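## Task

On the desk beside arm1, build a stack with the small red wooden block at the bottom, the long cardboard box in the middle and the small sealed carton on top. Each item must lie on one of its long sides, sit roughly centred on the item beneath it, and have no part overhanging the desk's edges. All other objects must finish resting directly on the furniture they start on. The attempt fails if any object from a furniture top ends up on the floor without being held, or if any object ever goes inside or beneath a piece of furniture, even in a gripper. The stack must stand unaided, so the robots must release everything and back away at the end.

## Robot and tools

Setup. Three identical i2rt Big YAM arms, arm1, arm2 and arm3, each with six revolute joints, a two-finger gripper and a wrist camera (arm1_cam_wrist, arm2_cam_wrist, arm3_cam_wrist). Two fixed cameras, room_a and room_b, watch the room. Each arm reaches roughly 1.0 m from its joint1 axis. Loose objects may occasionally get nudged by outside disturbances.

Frames. One shared scene frame, origin on the floor, +z up. The hand point lies midway between the fingertips; the hand's z axis runs along the fingers and the fingers open along its y axis. Feet poses are not printed. With joints 1 and 6 at zero and the hand level and forward, the wrist camera sits above the hand looking at the fingertips.

execute_actions. Argument actions is a list holding one action or none. An action is an object keyed by robot name (arm1, arm2, arm3); under each goes joints, an object of absolute joint targets by name, not offsets. Any subset of arms and joints may be given; all named motions start together and may finish at different moments. Names, units and ranges: joint1_rad -2.879 to 2.879 (rotates the whole arm about its foot, positive counter-clockwise seen from above, 0 points the way the foot faces); joint2_rad 0 to 3.141 (shoulder, 0 has the upper arm pointing back roughly level, increasing lifts it up then forward); joint3_rad 0 to 3.019 (elbow, 0 folded, increasing opens); joint4_rad -1.692 to 1.57 (hand pitch, positive tips fingers up); joint5_rad -1.57 to 1.57 (hand swings sideways, positive toward the arm's right); joint6_rad -2.094 to 2.094 (hand roll, positive clockwise viewed from behind); gripper_m 0 to 0.093, fingertip gap in metres. Tolerances for counting as arrived: ±0.045, ±0.14, ±0.09, ±0.055, ±0.03, ±0.035 rad and ±0.003 m. Each finger squeezes with up to about 50 to 62 N. Argument cameras optionally lists camera names (or all); omitted or null means every camera, an empty list means none, an unknown name refuses the call. An unknown key or out-of-range number refuses the whole call and nothing moves. An empty actions list just reports state and images. Example: {"arm1": {"joints": {"gripper_m": 0.05}}, "arm2": {"joints": {"joint1_rad": 0.3}}}.

wait: seconds from 0 to 10; commands nothing, lets the simulation run, then returns state and images.
zoom_image: camera plus region [x0, y0, x1, y1] in pixels of that camera's latest full image (top-left is 0,0; at most 504 by 504); gives a sharper close-up. All images are 672x504.
read_manual: returns only licence text; no motion.
finished_scene: pass the current scene's number; ends that scene irreversibly and reports success, then opens the next task. Replying without any tool call ends everything.

Results. Each robot's state includes joint_positions, joint torques (drive output with per-arm offset, scale and noise, nonzero even in free air, so not a reliable contact sensor) and joint_status per commanded joint. off_target: stopped short and may still be pushing. contact_stop or time_out: the joint usually holds where it ended; after time_out it may keep a target at most 0.375, 0.375, 0.113, 0.225, 0.075, 0.3 rad (joints 1-6) away and continue pushing, listed under on_its_own, where held at means the held target, not the actual position. Sending a joint its reported position relieves the push. joint command not followed, often with a cause line, means a self/inter-arm collision check blocked that arm's joint targets (the gripper still acts); blocked joints show not_followed and may be retried with each later action. The pictures line lists cameras in image order. A tiny target change may produce no movement; a loaded joint that is holding may sag.

Cautions. Omitted joints or arms can still be driving toward older targets. Joints move at different speeds, so the hand can sweep a wide path; stage moves through safe intermediate postures. The arms do not stop on contact and can shove hard; a strong press between two robots ends the run, and hard collisions may too. The clearance check ignores fingers, gripper housings and wrist cameras and may react late, so keep arms well apart. Sustained pushing or holding loads heats motors: MOTOR HOT warns from 85 °C; at 100 °C the arm goes limp and falls (OVER-TEMPERATURE FAULT, joints marked limit_stop_at_motor_heat; resend targets afterwards). Heat partly persists into the next task. The robot keeps its last command while you deliberate, so avoid leaving it straining. Avoid dropping, slipping, slamming or forcefully pushing objects; never let items fall to the floor or slide into or under furniture. Faster robot motion is better, but only once the stack is correct, freestanding and the grippers are open and withdrawn.

Each tool is called after "Request:" by a JSON object that holds its "op" and its "data", one argument or row to a line.

## Session

Request:
{"op": "execute_actions", "data": {
  "actions": []
}}

Scene clock: 0.00 s.
Joint torques (N m, as the arm reports them, + toward a larger angle): no reading
Motor temperatures (°C, as the motors report them): arm1=[25 26 24 27 24 26] | arm2=[26 25 27 27 25 27] | arm3=[25 26 23 26 27 26]
arm1.joint_positions: joint1_rad=+0.793 joint2_rad=+0.555 joint3_rad=+1.316 joint4_rad=-1.264 joint5_rad=-0.175 joint6_rad=-0.457 gripper_m=+0.095
arm1.joint_status: not commanded
arm1.hand: x=-0.5444 y=+0.6172 z=+1.3503 quat_wxyz=(-0.247, -0.549, -0.663, +0.445) (m; scene frame)
arm2.joint_positions: joint1_rad=+0.783 joint2_rad=+0.398 joint3_rad=+1.402 joint4_rad=-1.605 joint5_rad=+0.001 joint6_rad=+0.249 gripper_m=+0.094
arm2.joint_status: not commanded
arm2.hand: x=-0.1518 y=-0.0325 z=+1.4257 quat_wxyz=(-0.319, -0.773, -0.428, +0.343) (m; scene frame)
arm3.joint_positions: joint1_rad=+0.335 joint2_rad=+0.623 joint3_rad=+1.524 joint4_rad=-1.335 joint5_rad=-0.020 joint6_rad=-0.217 gripper_m=+0.094
arm3.joint_status: not commanded
arm3.hand: x=+0.7419 y=-0.7333 z=+1.4504 quat_wxyz=(-0.497, +0.465, -0.706, -0.197) (m; scene frame)
pictures: arm1_cam_wrist, arm2_cam_wrist, arm3_cam_wrist, room_a, room_b
Images, in order (width x height): arm1_cam_wrist 672x504, arm2_cam_wrist 672x504, arm3_cam_wrist 672x504, room_a 672x504, room_b 672x504.

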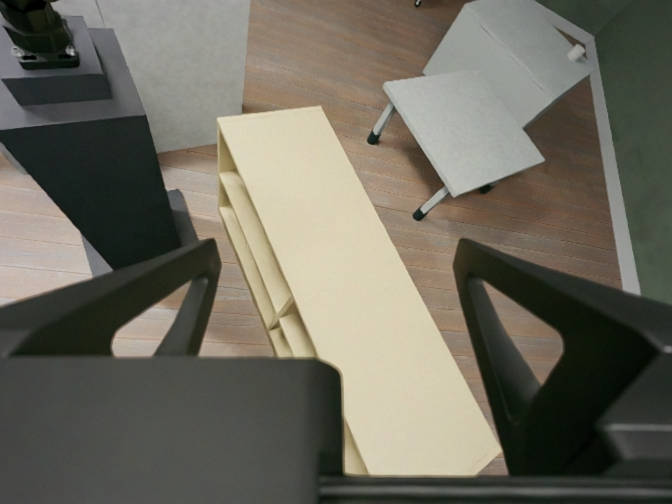

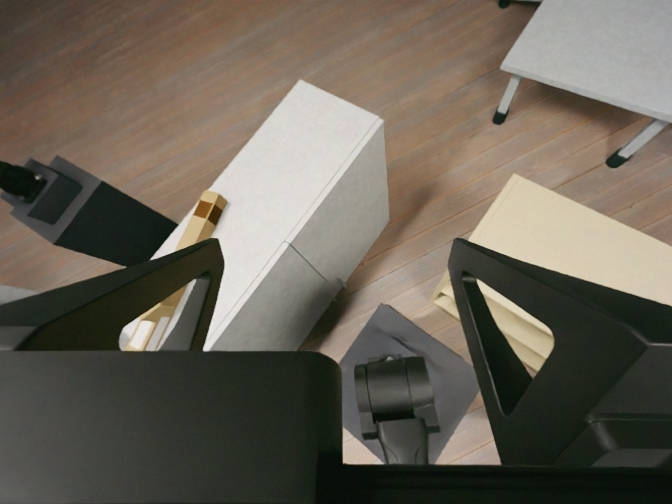

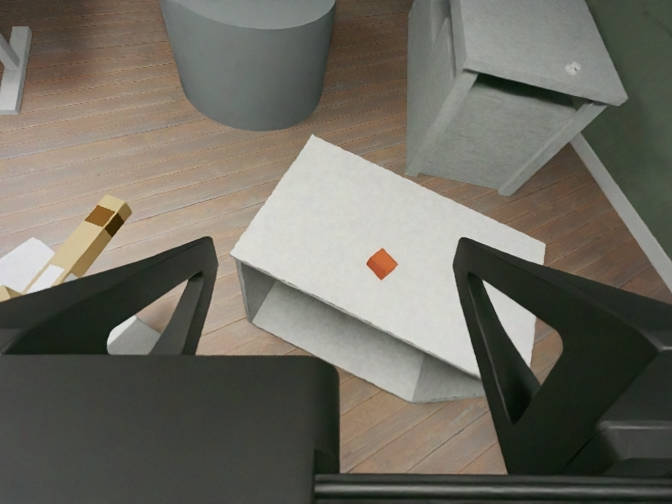

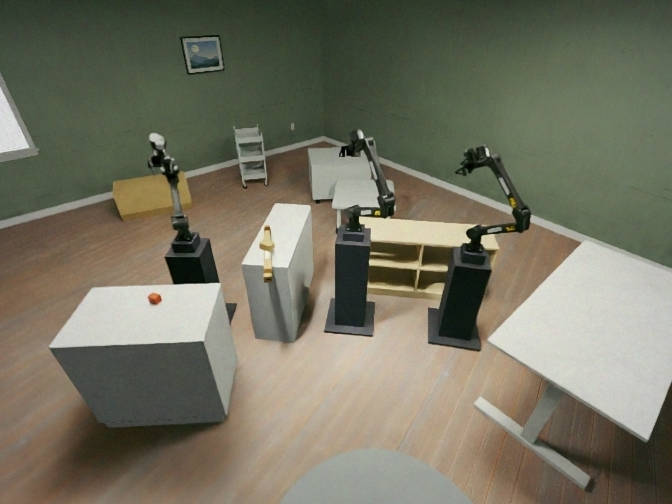

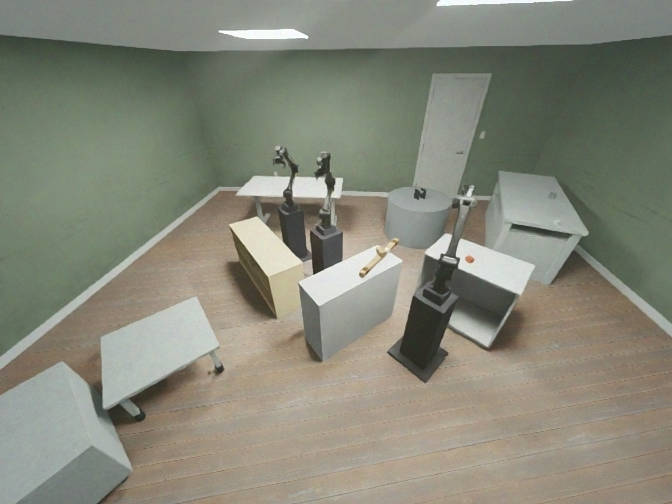

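Request:
{"op": "zoom_image", "data": {
  "camera": "room_b",
  "region": [220, 150, 560, 360]
}}

Request:
{"op": "execute_actions", "data": {
  "actions": [
    {"arm3":{"joints":{"joint1_rad":0.3,"joint2_rad":1.5,"joint3_rad":1.6,"joint4_rad":-1.67,"joint5_rad":0,"joint6_rad":0}},"arm2":{"joints":{"joint1_rad":1.7,"joint2_rad":1.0,"joint3_rad":1.4,"joint4_rad":-1.6,"joint6_rad":0}}}
  ]
}}

Region (220, 150, 560, 360) of room_b's 672x504 image, scaled by 1.482, with more detail than that image has; it fills the top 311 rows of this view, and the rest is white.

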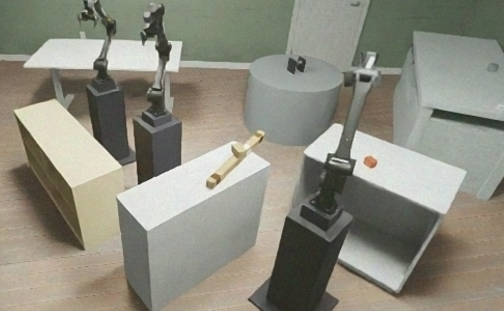

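Scene clock: 7.93 s.
Joint torques (N m, as the arm reports them, + toward a larger angle): arm1=[ 0.65  3.88  9.02  1.96 -0.08 -0.01] | arm2=[ 0.45 -4.32  9.29  1.42 -0.03 -0.05] | arm3=[ -0.7  -13.     8.52  -0.2    0.1    0.18]
Motor temperatures (°C, as the motors report them): arm1=[25 26 26 27 24 26] | arm2=[26 25 29 27 25 27] | arm3=[25 26 24 26 27 26]
arm1.joint_positions: joint1_rad=+0.793 joint2_rad=+0.555 joint3_rad=+1.316 joint4_rad=-1.264 joint5_rad=-0.175 joint6_rad=-0.457 gripper_m=+0.095
arm1.joint_status: not commanded
arm1.hand: x=-0.5444 y=+0.6172 z=+1.3503 quat_wxyz=(-0.247, -0.549, -0.663, +0.445) (m; scene frame)
arm2.joint_positions: joint1_rad=+1.698 joint2_rad=+0.999 joint3_rad=+1.398 joint4_rad=-1.605 joint5_rad=+0.002 joint6_rad=+0.015 gripper_m=+0.094
arm2.joint_status: all done
arm2.hand: x=+0.0582 y=-0.1901 z=+1.3064 quat_wxyz=(-0.160, -0.464, -0.867, +0.086) (m; scene frame)
arm3.joint_positions: joint1_rad=+0.314 joint2_rad=+1.514 joint3_rad=+1.588 joint4_rad=-1.662 joint5_rad=-0.002 joint6_rad=-0.012 gripper_m=+0.094
arm3.joint_status: all done
arm3.hand: x=+0.8861 y=-0.5567 z=+1.1405 quat_wxyz=(+0.013, +0.447, -0.894, +0.004) (m; scene frame)
pictures: arm1_cam_wrist, arm2_cam_wrist, arm3_cam_wrist, room_a, room_b
Images, in order (width x height): arm1_cam_wrist 672x504, arm2_cam_wrist 672x504, arm3_cam_wrist 672x504, room_a 672x504, room_b 672x504.

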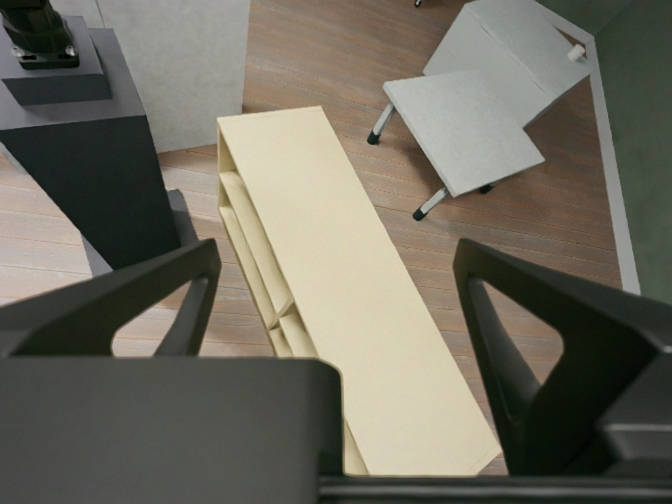

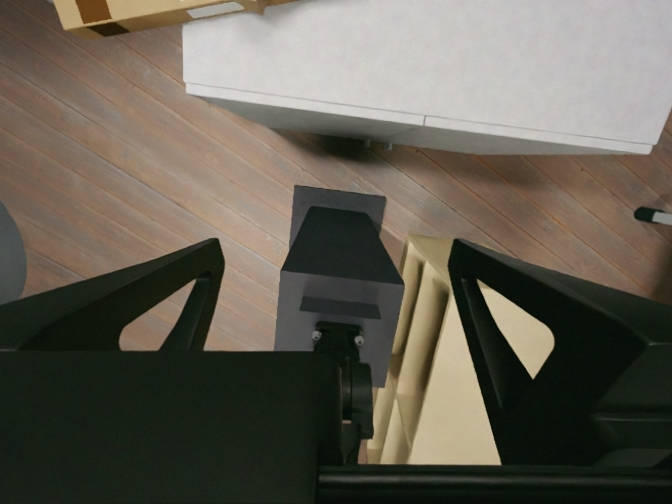

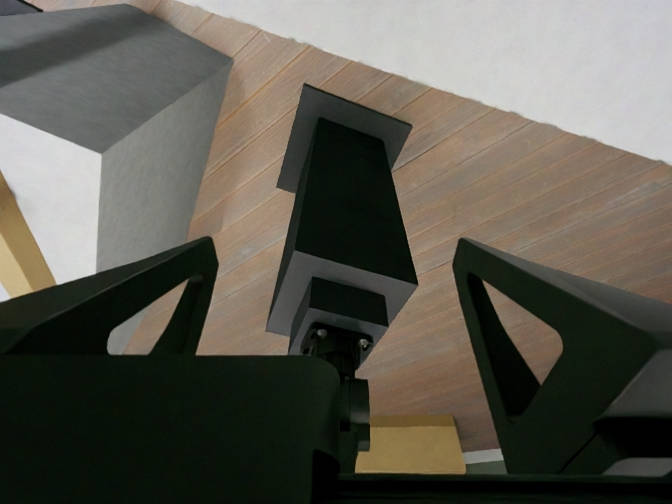

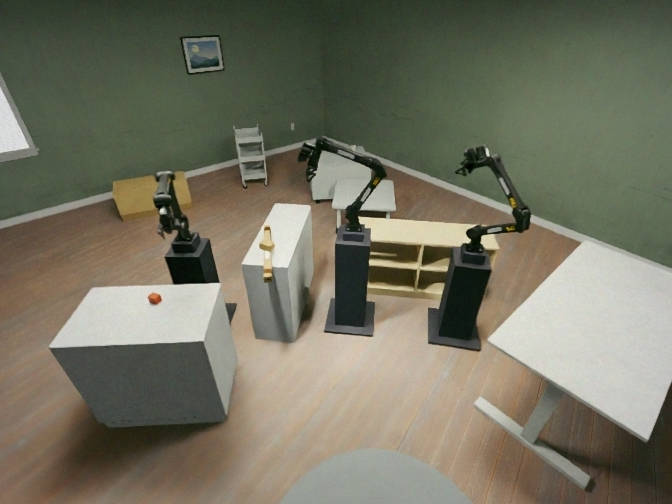

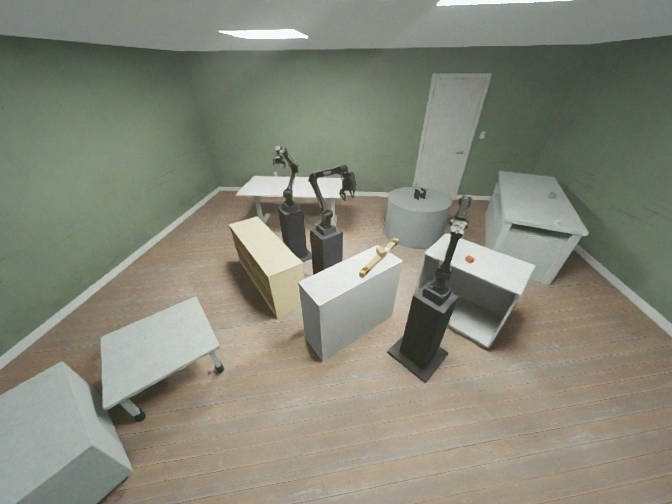

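Request:
{"op": "execute_actions", "data": {
  "actions": [
    {"arm3":{"joints":{"joint1_rad":0.2,"joint4_rad":-0.99}},"arm2":{"joints":{"joint1_rad":1.95,"joint2_rad":1.5,"joint3_rad":1.8,"joint4_rad":-1.2}},"arm1":{"joints":{"joint1_rad":-1.6,"joint2_rad":1.3,"joint3_rad":1.8,"joint4_rad":-1.41,"joint5_rad":0,"joint6_rad":0}}}
  ]
}}

Scene clock: 11.87 s.
Joint torques (N m, as the arm reports them, + toward a larger angle): arm1=[ 0.97 -8.61 12.04  0.71 -0.03  0.03] | arm2=[ -0.07 -13.69  14.92   2.34  -0.06  -0.02] | arm3=[  1.03 -14.2    9.42   2.14   0.04   0.17]
Motor temperatures (°C, as the motors report them): arm1=[25 26 27 27 24 26] | arm2=[26 25 30 27 25 27] | arm3=[25 26 25 26 27 26]
arm1.joint_positions: joint1_rad=-1.604 joint2_rad=+1.306 joint3_rad=+1.751 joint4_rad=-1.398 joint5_rad=+0.001 joint6_rad=-0.007 gripper_m=+0.095
arm1.joint_status: all done
arm1.hand: x=-0.6584 y=+1.2825 z=+1.3010 quat_wxyz=(+0.175, -0.785, +0.537, +0.255) (m; scene frame)
arm2.joint_positions: joint1_rad=+1.956 joint2_rad=+1.507 joint3_rad=+1.742 joint4_rad=-1.220 joint5_rad=+0.002 joint6_rad=+0.014 gripper_m=+0.094
arm2.joint_status: all done
arm2.hand: x=+0.3147 y=-0.3052 z=+1.2976 quat_wxyz=(-0.269, -0.339, -0.896, +0.101) (m; scene frame)
arm3.joint_positions: joint1_rad=+0.195 joint2_rad=+1.514 joint3_rad=+1.588 joint4_rad=-1.004 joint5_rad=+0.000 joint6_rad=-0.011 gripper_m=+0.094
arm3.joint_status: all done
arm3.hand: x=+1.0324 y=-0.4831 z=+1.1875 quat_wxyz=(-0.286, +0.373, -0.874, -0.119) (m; scene frame)
pictures: arm1_cam_wrist, arm2_cam_wrist, arm3_cam_wrist, room_a, room_b
Images, in order (width x height): arm1_cam_wrist 672x504, arm2_cam_wrist 672x504, arm3_cam_wrist 672x504, room_a 672x504, room_b 672x504.

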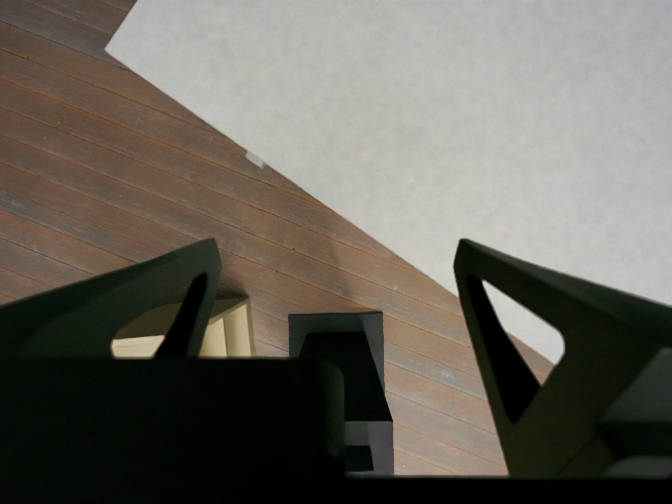

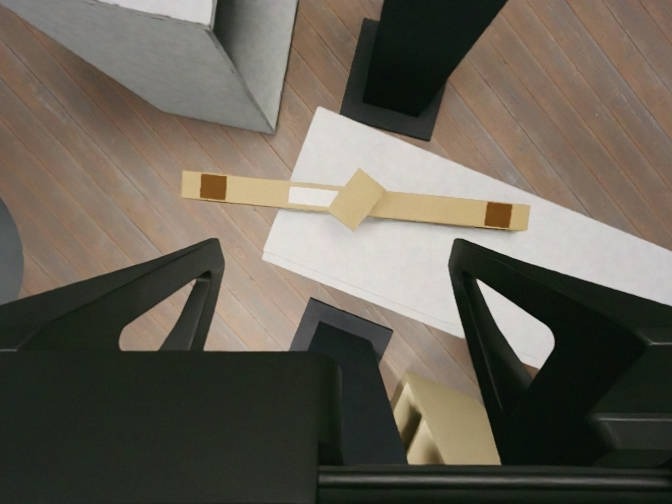

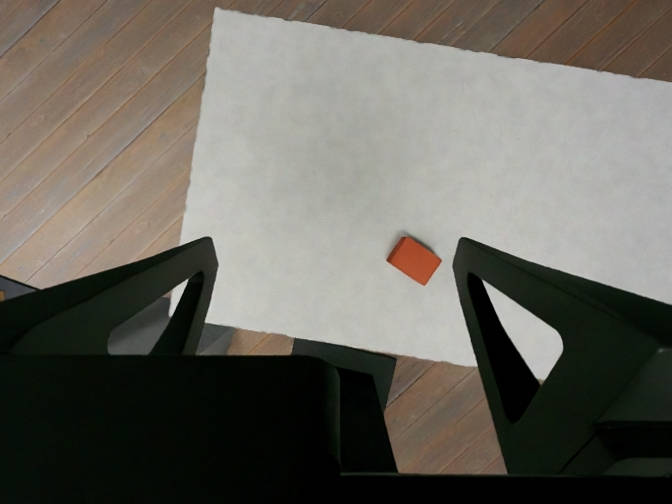

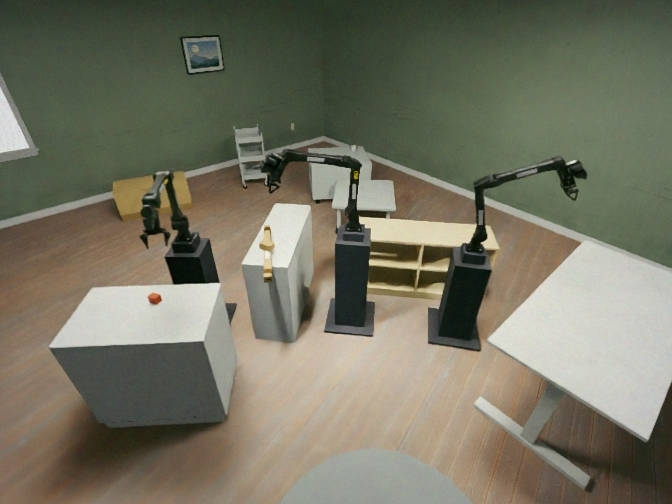

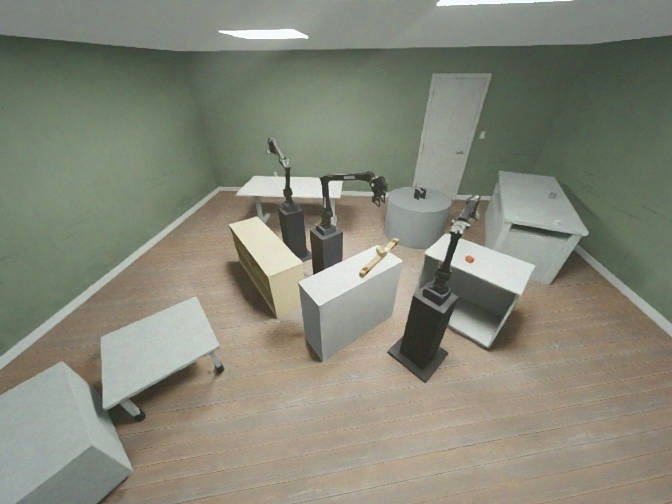

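Request:
{"op": "execute_actions", "data": {
  "actions": [
    {"arm3":{"joints":{"joint1_rad":-0.03,"joint2_rad":1.917,"joint3_rad":1.472,"joint4_rad":-1.126,"joint6_rad":-1.33}},"arm2":{"joints":{"joint1_rad":1.885,"joint2_rad":1.986,"joint3_rad":1.706,"joint4_rad":-1.291,"joint6_rad":0.5}},"arm1":{"joints":{"joint1_rad":0.3,"joint4_rad":-1.3}}}
  ]
}}

Scene clock: 18.20 s.
Joint torques (N m, as the arm reports them, + toward a larger angle): arm1=[ 0.21 -9.26 12.19  1.97  0.    0.02] | arm2=[  0.61 -18.7   10.04  -0.13   0.     0.25] | arm3=[  1.87 -16.91   8.26  -0.1   -0.09  -0.04]
Motor temperatures (°C, as the motors report them): arm1=[25 26 29 27 24 26] | arm2=[26 25 31 27 25 27] | arm3=[25 27 25 26 27 26]
arm1.joint_positions: joint1_rad=+0.304 joint2_rad=+1.310 joint3_rad=+1.751 joint4_rad=-1.313 joint5_rad=+0.000 joint6_rad=-0.006 gripper_m=+0.095
arm1.joint_status: all done
arm1.hand: x=-0.8652 y=+0.5193 z=+1.3061 quat_wxyz=(-0.112, -0.880, -0.328, +0.323) (m; scene frame)
arm2.joint_positions: joint1_rad=+1.879 joint2_rad=+1.980 joint3_rad=+1.691 joint4_rad=-1.280 joint5_rad=+0.002 joint6_rad=+0.485 gripper_m=+0.094
arm2.joint_status: all done
arm2.hand: x=+0.3034 y=-0.3584 z=+0.9970 quat_wxyz=(+0.001, -0.594, -0.804, +0.003) (m; scene frame)
arm3.joint_positions: joint1_rad=-0.042 joint2_rad=+1.927 joint3_rad=+1.451 joint4_rad=-1.122 joint5_rad=+0.002 joint6_rad=-1.318 gripper_m=+0.094
arm3.joint_status: all done
arm3.hand: x=+1.0798 y=-0.6188 z=+0.8857 quat_wxyz=(+0.017, +0.807, -0.590, -0.006) (m; scene frame)
pictures: arm1_cam_wrist, arm2_cam_wrist, arm3_cam_wrist, room_a, room_b
Images, in order (width x height): arm1_cam_wrist 672x504, arm2_cam_wrist 672x504, arm3_cam_wrist 672x504, room_a 672x504, room_b 672x504.

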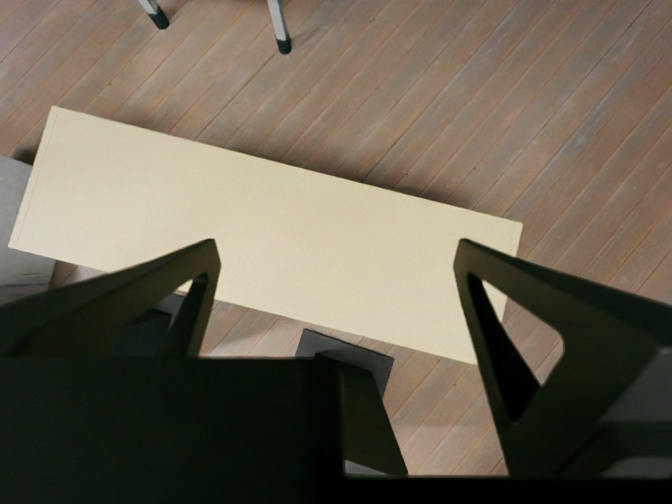

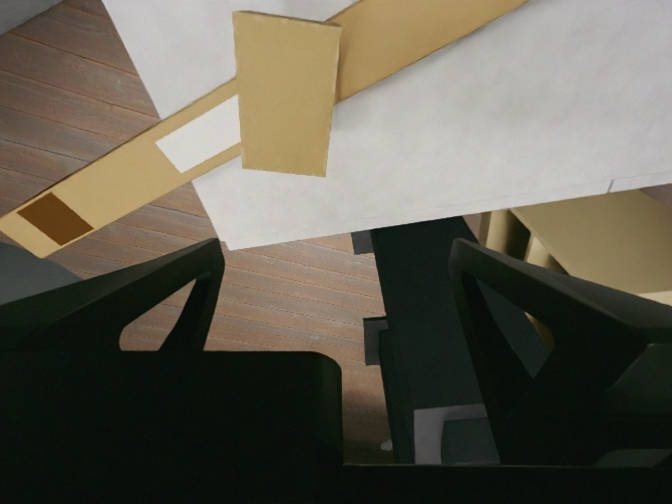

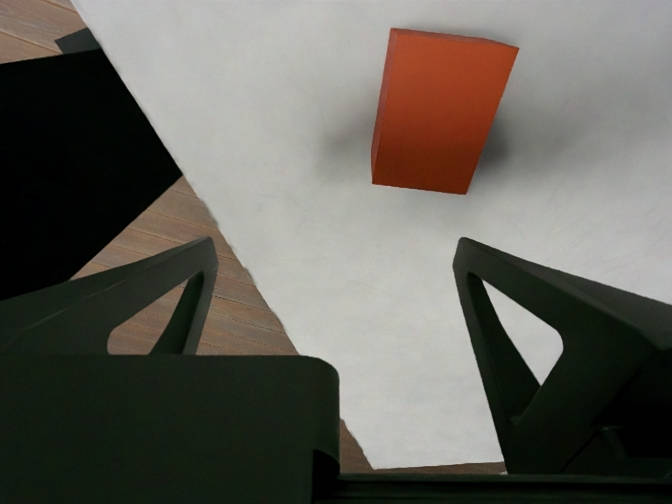

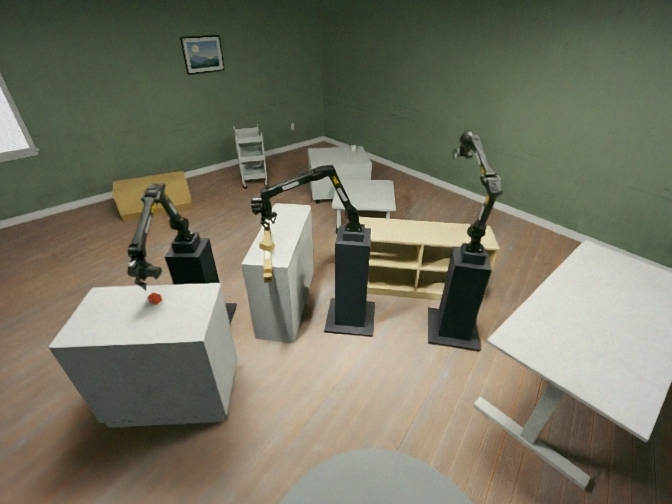

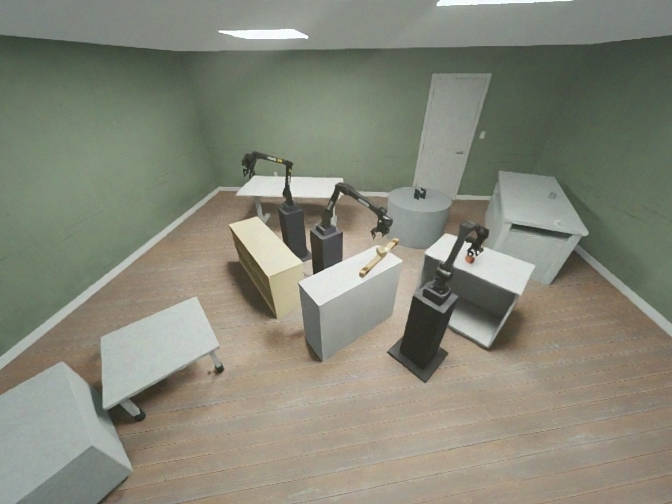

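Request:
{"op": "execute_actions", "data": {
  "actions": [
    {"arm3":{"joints":{"joint1_rad":0.0,"joint2_rad":2.02,"joint3_rad":1.6,"joint4_rad":-1.1,"joint6_rad":-1.2}},"arm2":{"joints":{"joint1_rad":1.905,"joint2_rad":2.154,"joint3_rad":1.8,"joint4_rad":-1.17,"joint6_rad":0.6}}}
  ],
  "cameras": ["arm2_cam_wrist","arm3_cam_wrist","room_a"]
}}

Scene clock: 24.73 s.
Joint torques (N m, as the arm reports them, + toward a larger angle): arm1=[ 0.24 -9.25 12.18  1.98  0.    0.02] | arm2=[  0.07 -21.78  11.23   0.85  -0.02   0.24] | arm3=[  1.64 -16.55   9.73   0.22  -0.09   0.14]
Motor temperatures (°C, as the motors report them): arm1=[25 26 30 27 24 26] | arm2=[26 26 32 27 25 27] | arm3=[25 27 26 26 27 26]
arm1.joint_positions: joint1_rad=+0.304 joint2_rad=+1.310 joint3_rad=+1.751 joint4_rad=-1.313 joint5_rad=+0.000 joint6_rad=-0.006 gripper_m=+0.095
arm1.joint_status: not commanded
arm1.hand: x=-0.8652 y=+0.5193 z=+1.3061 quat_wxyz=(-0.112, -0.880, -0.328, +0.323) (m; scene frame)
arm2.joint_positions: joint1_rad=+1.901 joint2_rad=+2.164 joint3_rad=+1.765 joint4_rad=-1.182 joint5_rad=+0.002 joint6_rad=+0.585 gripper_m=+0.094
arm2.joint_status: all done
arm2.hand: x=+0.3398 y=-0.3751 z=+0.9130 quat_wxyz=(+0.007, -0.625, -0.781, +0.003) (m; scene frame)
arm3.joint_positions: joint1_rad=-0.007 joint2_rad=+2.001 joint3_rad=+1.560 joint4_rad=-1.104 joint5_rad=+0.001 joint6_rad=-1.212 gripper_m=+0.094
arm3.joint_status: all done
arm3.hand: x=+1.1051 y=-0.5788 z=+0.8817 quat_wxyz=(-0.008, +0.785, -0.619, +0.003) (m; scene frame)
pictures: arm2_cam_wrist, arm3_cam_wrist, room_a
Images, in order (width x height): arm2_cam_wrist 672x504, arm3_cam_wrist 672x504, room_a 672x504.

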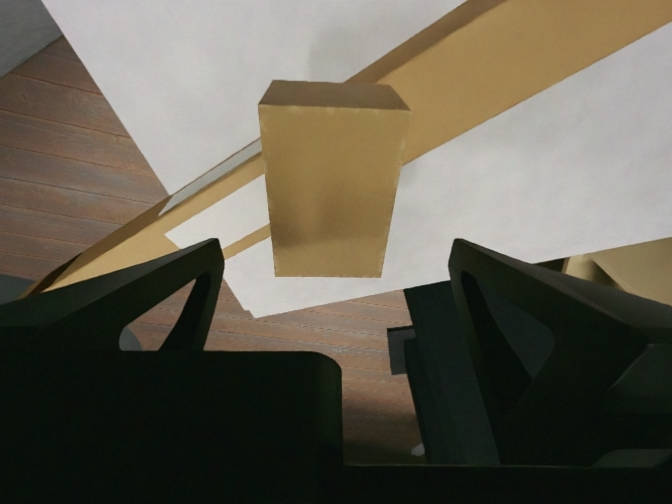

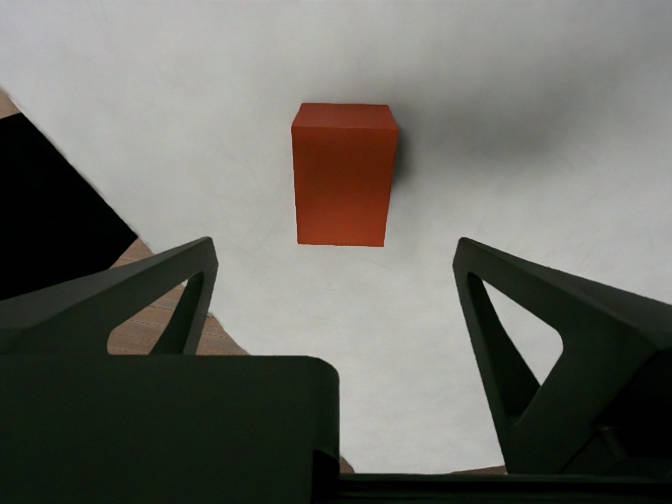

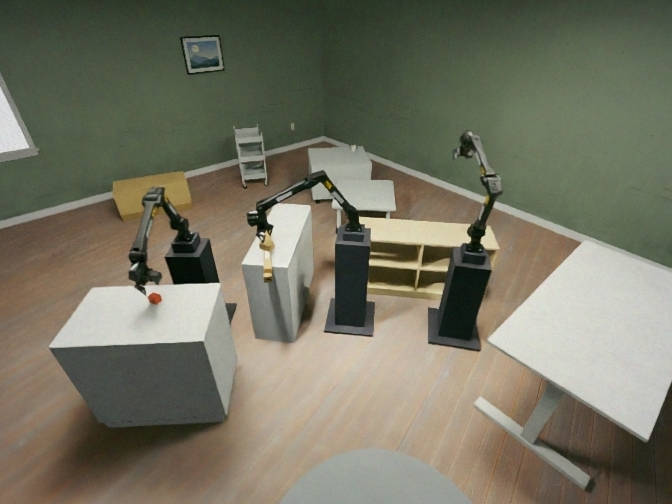

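Request:
{"op": "execute_actions", "data": {
  "actions": [
    {"arm3":{"joints":{"joint2_rad":2.085,"joint4_rad":-1.05}},"arm2":{"joints":{"joint2_rad":2.235,"joint4_rad":-1.11}}}
  ],
  "cameras": ["arm2_cam_wrist","arm3_cam_wrist","room_a"]
}}

Scene clock: 27.07 s.
Joint torques (N m, as the arm reports them, + toward a larger angle): arm1=[ 0.24 -9.21 12.19  1.98  0.    0.02] | arm2=[  0.66 -20.88  11.02   0.96   0.02   0.21] | arm3=[  1.02 -17.89   9.2    0.51  -0.1    0.17]
Motor temperatures (°C, as the motors report them): arm1=[25 26 31 27 24 26] | arm2=[26 26 32 27 25 27] | arm3=[25 27 26 26 27 26]
arm1.joint_positions: joint1_rad=+0.304 joint2_rad=+1.310 joint3_rad=+1.751 joint4_rad=-1.313 joint5_rad=+0.000 joint6_rad=-0.006 gripper_m=+0.095
arm1.joint_status: not commanded
arm1.hand: x=-0.8652 y=+0.5193 z=+1.3061 quat_wxyz=(-0.112, -0.880, -0.328, +0.323) (m; scene frame)
arm2.joint_positions: joint1_rad=+1.901 joint2_rad=+2.232 joint3_rad=+1.765 joint4_rad=-1.124 joint5_rad=+0.002 joint6_rad=+0.585 gripper_m=+0.094
arm2.joint_status: all done
arm2.hand: x=+0.3431 y=-0.3786 z=+0.8704 quat_wxyz=(+0.011, -0.625, -0.781, +0.002) (m; scene frame)
arm3.joint_positions: joint1_rad=-0.007 joint2_rad=+2.078 joint3_rad=+1.565 joint4_rad=-1.058 joint5_rad=+0.001 joint6_rad=-1.211 gripper_m=+0.094
arm3.joint_status: all done
arm3.hand: x=+1.1085 y=-0.5766 z=+0.8395 quat_wxyz=(+0.005, +0.785, -0.619, -0.001) (m; scene frame)
pictures: arm2_cam_wrist, arm3_cam_wrist, room_a
Images, in order (width x height): arm2_cam_wrist 672x504, arm3_cam_wrist 672x504, room_a 672x504.

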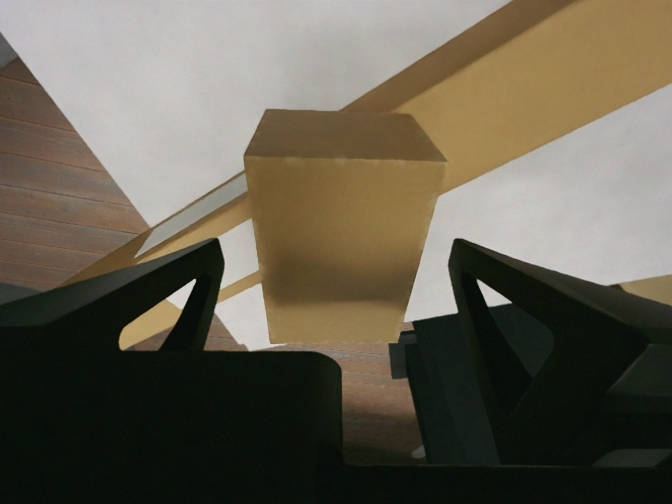

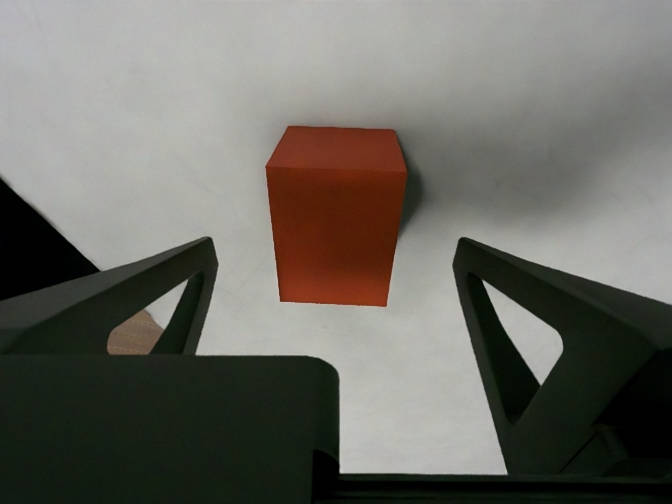

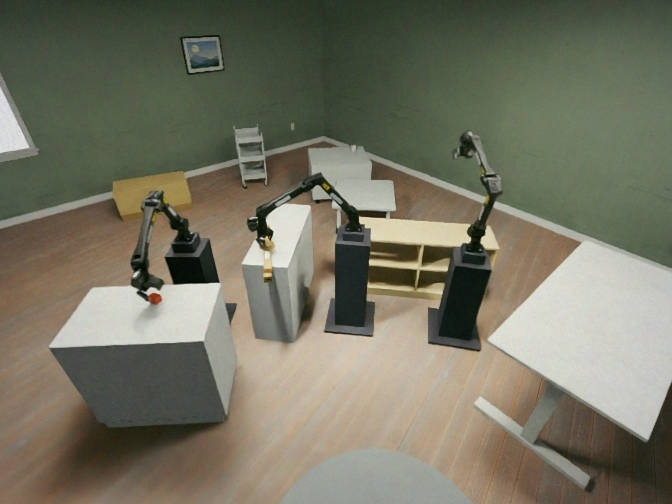

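Request:
{"op": "execute_actions", "data": {
  "actions": [
    {"arm3":{"joints":{"joint2_rad":2.13,"joint4_rad":-1.02}},"arm2":{"joints":{"joint2_rad":2.265,"joint4_rad":-1.09}}}
  ],
  "cameras": []
}}

Request:
{"op": "execute_actions", "data": {
  "actions": [
    {"arm3":{"joints":{"gripper_m":0.03}},"arm2":{"joints":{"gripper_m":0.045}}}
  ],
  "cameras": ["arm2_cam_wrist","arm3_cam_wrist"]
}}

Scene clock: 30.17 s.
Joint torques (N m, as the arm reports them, + toward a larger angle): arm1=[ 0.2  -9.23 12.18  1.98  0.    0.02] | arm2=[  0.14 -20.11  11.04   0.95   0.01   0.26] | arm3=[  1.11 -17.41   9.04   0.52  -0.09   0.19]
Motor temperatures (°C, as the motors report them): arm1=[25 26 31 27 24 26] | arm2=[26 27 32 27 25 27] | arm3=[25 27 26 26 27 26]
arm1.joint_positions: joint1_rad=+0.304 joint2_rad=+1.310 joint3_rad=+1.751 joint4_rad=-1.313 joint5_rad=+0.000 joint6_rad=-0.006 gripper_m=+0.095
arm1.joint_status: not commanded
arm1.hand: x=-0.8652 y=+0.5193 z=+1.3061 quat_wxyz=(-0.112, -0.880, -0.328, +0.323) (m; scene frame)
arm2.joint_positions: joint1_rad=+1.901 joint2_rad=+2.247 joint3_rad=+1.765 joint4_rad=-1.105 joint5_rad=+0.002 joint6_rad=+0.585 gripper_m=+0.094
arm2.joint_status: all done
arm2.hand: x=+0.3447 y=-0.3802 z=+0.8613 quat_wxyz=(+0.009, -0.625, -0.781, +0.002) (m; scene frame)
arm3.joint_positions: joint1_rad=-0.007 joint2_rad=+2.112 joint3_rad=+1.565 joint4_rad=-1.029 joint5_rad=+0.001 joint6_rad=-1.211 gripper_m=+0.094
arm3.joint_status: all done
arm3.hand: x=+1.1101 y=-0.5755 z=+0.8197 quat_wxyz=(+0.007, +0.785, -0.619, -0.001) (m; scene frame)
pictures: none
No camera images: the call's "cameras" was empty. Leave "cameras" out to get every camera's image.

Scene clock: 30.80 s.
Joint torques (N m, as the arm reports them, + toward a larger angle): arm1=[ 0.23 -9.25 12.19  1.97  0.    0.02] | arm2=[  0.36 -19.74  10.94   1.02   0.04   0.24] | arm3=[  1.28 -16.77   8.99   0.52  -0.1    0.18]
Motor temperatures (°C, as the motors report them): arm1=[25 26 31 27 24 26] | arm2=[26 27 32 27 25 27] | arm3=[25 27 26 26 27 26]
arm1.joint_positions: joint1_rad=+0.304 joint2_rad=+1.310 joint3_rad=+1.751 joint4_rad=-1.313 joint5_rad=+0.000 joint6_rad=-0.006 gripper_m=+0.095
arm1.joint_status: not commanded
arm1.hand: x=-0.8652 y=+0.5193 z=+1.3061 quat_wxyz=(-0.112, -0.880, -0.328, +0.323) (m; scene frame)
arm2.joint_positions: joint1_rad=+1.901 joint2_rad=+2.247 joint3_rad=+1.765 joint4_rad=-1.104 joint5_rad=+0.001 joint6_rad=+0.586 gripper_m=+0.059
arm2.joint_status: gripper_m off_target (ended at +0.059, target +0.045)
arm2.hand: x=+0.3449 y=-0.3802 z=+0.8613 quat_wxyz=(+0.009, -0.625, -0.780, +0.002) (m; scene frame)
arm3.joint_positions: joint1_rad=-0.007 joint2_rad=+2.112 joint3_rad=+1.565 joint4_rad=-1.028 joint5_rad=+0.001 joint6_rad=-1.211 gripper_m=+0.044
arm3.joint_status: gripper_m off_target (ended at +0.044, target +0.030)
arm3.hand: x=+1.1104 y=-0.5753 z=+0.8197 quat_wxyz=(+0.007, +0.785, -0.619, -0.001) (m; scene frame)
pictures: arm2_cam_wrist, arm3_cam_wrist
Images, in order (width x height): arm2_cam_wrist 672x504, arm3_cam_wrist 672x504.

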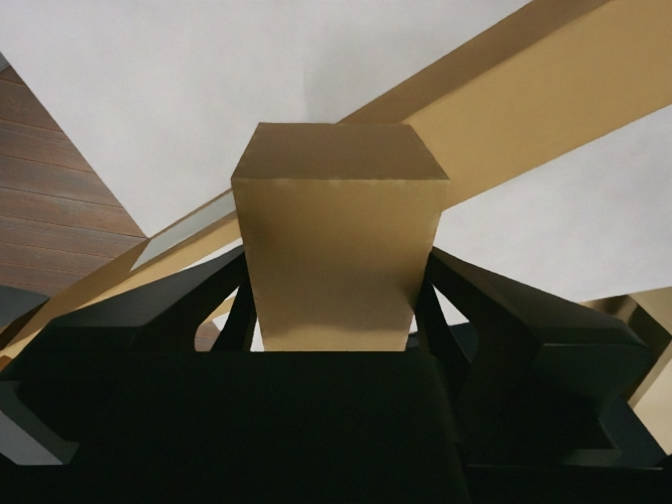

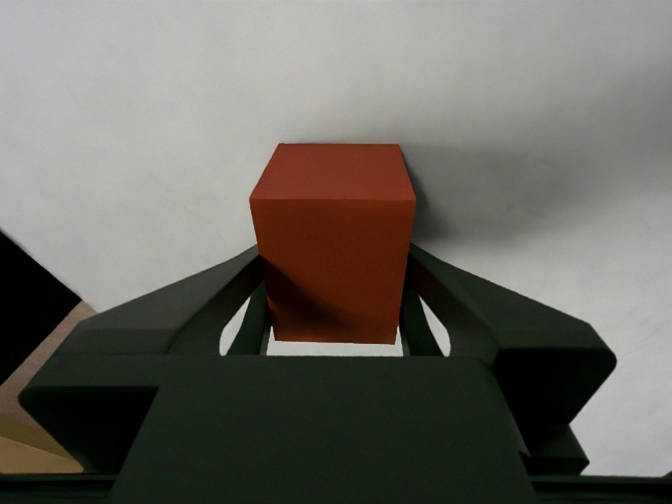

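Request:
{"op": "execute_actions", "data": {
  "actions": [
    {"arm3":{"joints":{"joint2_rad":1.75,"joint4_rad":-1.36}},"arm2":{"joints":{"joint2_rad":2.0,"joint3_rad":1.62,"joint4_rad":-1.19}},"arm1":{"joints":{"joint1_rad":-2.2}}}
  ],
  "cameras": ["arm1_cam_wrist"]
}}

Request:
{"op": "execute_actions", "data": {
  "actions": [
    {"arm3":{"joints":{"joint1_rad":1.0}},"arm2":{"joints":{"joint1_rad":-0.704,"joint6_rad":0}}}
  ],
  "cameras": []
}}

Request:
{"op": "execute_actions", "data": {
  "actions": [
    {"arm3":{"joints":{"joint1_rad":2.145,"joint2_rad":2.25,"joint3_rad":2.09,"joint6_rad":-0.6}},"arm2":{"joints":{"joint2_rad":2.35,"joint4_rad":-0.83}}}
  ]
}}

Scene clock: 36.50 s.
Joint torques (N m, as the arm reports them, + toward a larger angle): arm1=[ 1.18 -9.13 12.16  1.99 -0.03  0.02] | arm2=[  0.62 -18.57   8.53  -0.04   0.     0.2 ] | arm3=[  0.99 -15.16   8.83  -0.12  -0.09   0.17]
Motor temperatures (°C, as the motors report them): arm1=[25 26 32 27 24 26] | arm2=[26 27 32 27 25 27] | arm3=[25 27 27 26 27 26]
arm1.joint_positions: joint1_rad=-2.204 joint2_rad=+1.310 joint3_rad=+1.751 joint4_rad=-1.313 joint5_rad=+0.001 joint6_rad=-0.006 gripper_m=+0.095
arm1.joint_status: all done
arm1.hand: x=-0.3738 y=+1.3181 z=+1.3105 quat_wxyz=(+0.270, -0.583, +0.735, +0.217) (m; scene frame)
arm2.joint_positions: joint1_rad=+1.901 joint2_rad=+1.993 joint3_rad=+1.620 joint4_rad=-1.181 joint5_rad=+0.001 joint6_rad=+0.586 gripper_m=+0.059
arm2.joint_status: all done
arm2.hand: x=+0.3110 y=-0.3470 z=+0.9641 quat_wxyz=(-0.007, -0.625, -0.781, +0.004) (m; scene frame)
arm3.joint_positions: joint1_rad=-0.007 joint2_rad=+1.746 joint3_rad=+1.582 joint4_rad=-1.354 joint5_rad=+0.001 joint6_rad=-1.211 gripper_m=+0.044
arm3.joint_status: all done
arm3.hand: x=+1.0658 y=-0.6053 z=+1.0283 quat_wxyz=(-0.020, +0.785, -0.619, +0.007) (m; scene frame)
pictures: arm1_cam_wrist
Images, in order (width x height): arm1_cam_wrist 672x504.

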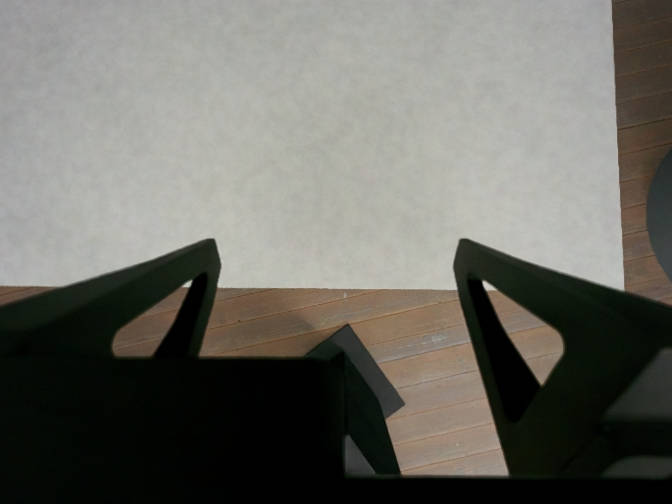

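Scene clock: 39.10 s.
Joint torques (N m, as the arm reports them, + toward a larger angle): arm1=[ 1.03 -9.1  12.17  1.99 -0.03  0.02] | arm2=[  1.2  -18.97   8.51   0.    -0.11  -0.04] | arm3=[  0.09 -15.24   8.88   0.07   0.01   0.17]
Motor temperatures (°C, as the motors report them): arm1=[25 26 32 27 24 26] | arm2=[26 27 32 27 25 27] | arm3=[25 27 27 26 27 26]
arm1.joint_positions: joint1_rad=-2.204 joint2_rad=+1.310 joint3_rad=+1.751 joint4_rad=-1.313 joint5_rad=+0.001 joint6_rad=-0.006 gripper_m=+0.095
arm1.joint_status: not commanded
arm1.hand: x=-0.3738 y=+1.3181 z=+1.3105 quat_wxyz=(+0.270, -0.583, +0.735, +0.217) (m; scene frame)
arm2.joint_positions: joint1_rad=-0.708 joint2_rad=+1.999 joint3_rad=+1.620 joint4_rad=-1.181 joint5_rad=+0.003 joint6_rad=+0.014 gripper_m=+0.059
arm2.joint_status: all done
arm2.hand: x=-0.7028 y=+0.2070 z=+0.9645 quat_wxyz=(+0.001, -0.992, +0.123, +0.008) (m; scene frame)
arm3.joint_positions: joint1_rad=+1.006 joint2_rad=+1.746 joint3_rad=+1.582 joint4_rad=-1.354 joint5_rad=-0.001 joint6_rad=-1.209 gripper_m=+0.044
arm3.joint_status: all done
arm3.hand: x=+0.5945 y=-0.3657 z=+1.0304 quat_wxyz=(-0.022, +0.987, -0.162, -0.009) (m; scene frame)
pictures: none
No camera images: the call's "cameras" was empty. Leave "cameras" out to get every camera's image.

Scene clock: 41.07 s.
Joint torques (N m, as the arm reports them, + toward a larger angle): arm1=[ 1.04 -9.07 12.17  1.99 -0.03  0.02] | arm2=[  0.79 -21.4    7.84   1.    -0.1   -0.02] | arm3=[  1.61 -23.41  10.85  -0.15  -0.02   0.19]
Motor temperatures (°C, as the motors report them): arm1=[25 26 33 27 24 26] | arm2=[26 27 32 27 25 27] | arm3=[25 27 27 26 27 26]
arm1.joint_positions: joint1_rad=-2.204 joint2_rad=+1.310 joint3_rad=+1.751 joint4_rad=-1.313 joint5_rad=+0.001 joint6_rad=-0.006 gripper_m=+0.095
arm1.joint_status: not commanded
arm1.hand: x=-0.3738 y=+1.3181 z=+1.3105 quat_wxyz=(+0.270, -0.583, +0.735, +0.217) (m; scene frame)
arm2.joint_positions: joint1_rad=-0.708 joint2_rad=+2.357 joint3_rad=+1.605 joint4_rad=-0.842 joint5_rad=+0.003 joint6_rad=+0.014 gripper_m=+0.059
arm2.joint_status: all done
arm2.hand: x=-0.7162 y=+0.2095 z=+0.7480 quat_wxyz=(-0.001, -0.992, +0.123, -0.009) (m; scene frame)
arm3.joint_positions: joint1_rad=+2.141 joint2_rad=+2.278 joint3_rad=+2.044 joint4_rad=-1.352 joint5_rad=-0.001 joint6_rad=-0.611 gripper_m=+0.044
arm3.joint_status: all done
arm3.hand: x=-0.0201 y=-0.6436 z=+0.8931 quat_wxyz=(+0.006, +0.994, +0.106, +0.002) (m; scene frame)
pictures: arm1_cam_wrist, arm2_cam_wrist, arm3_cam_wrist, room_a, room_b
Images, in order (width x height): arm1_cam_wrist 672x504, arm2_cam_wrist 672x504, arm3_cam_wrist 672x504, room_a 672x504, room_b 672x504.

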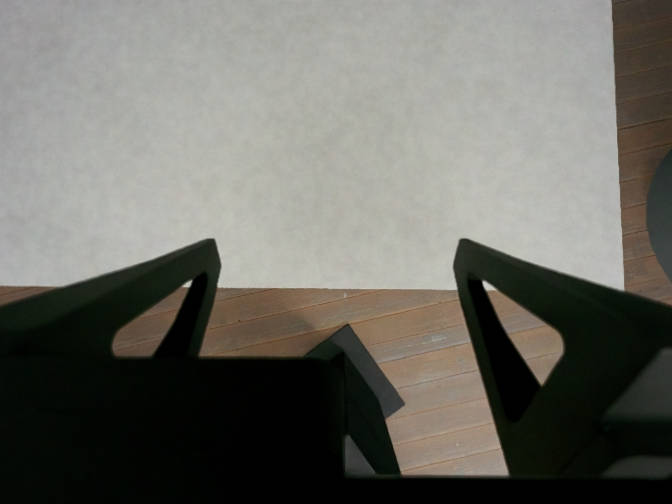

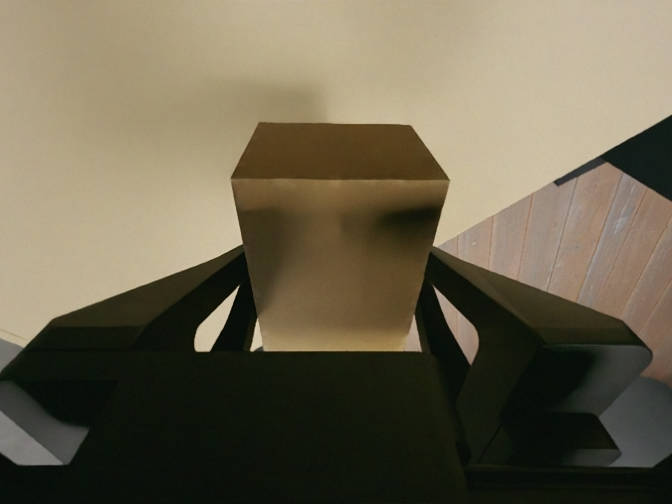

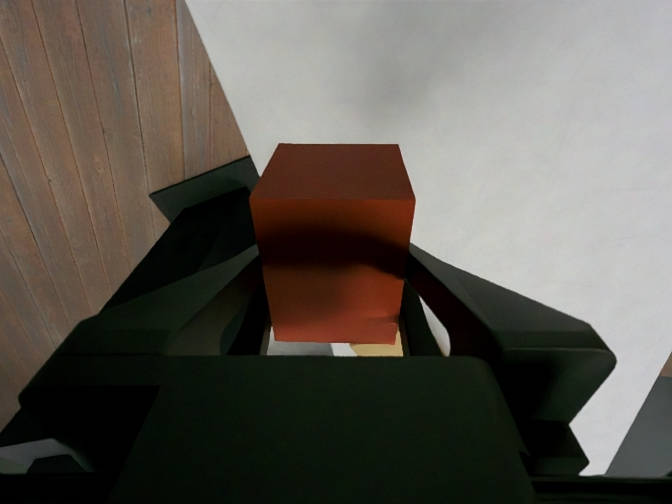

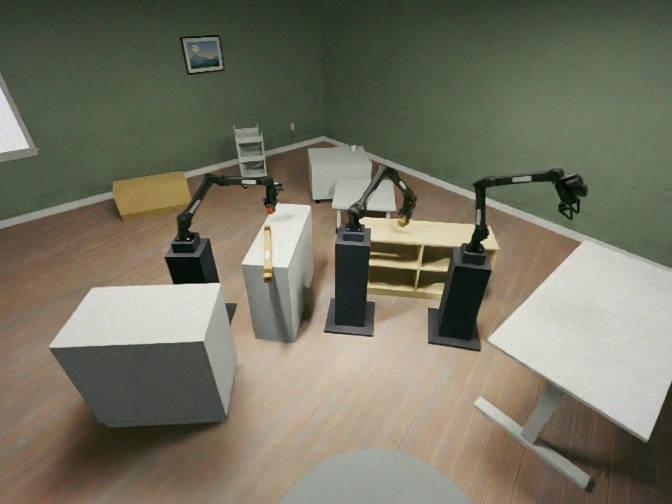

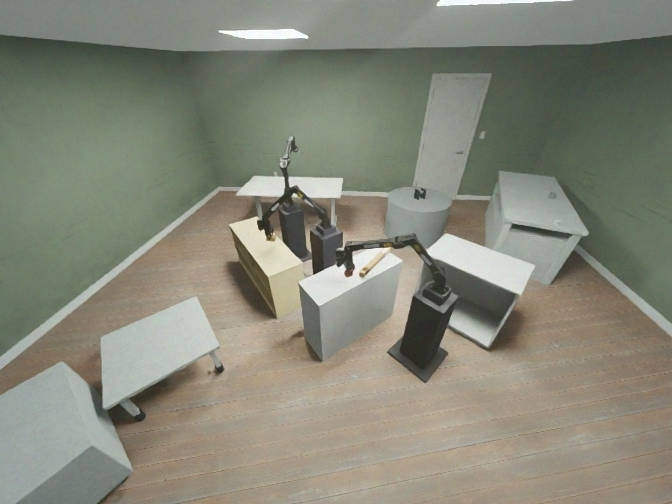

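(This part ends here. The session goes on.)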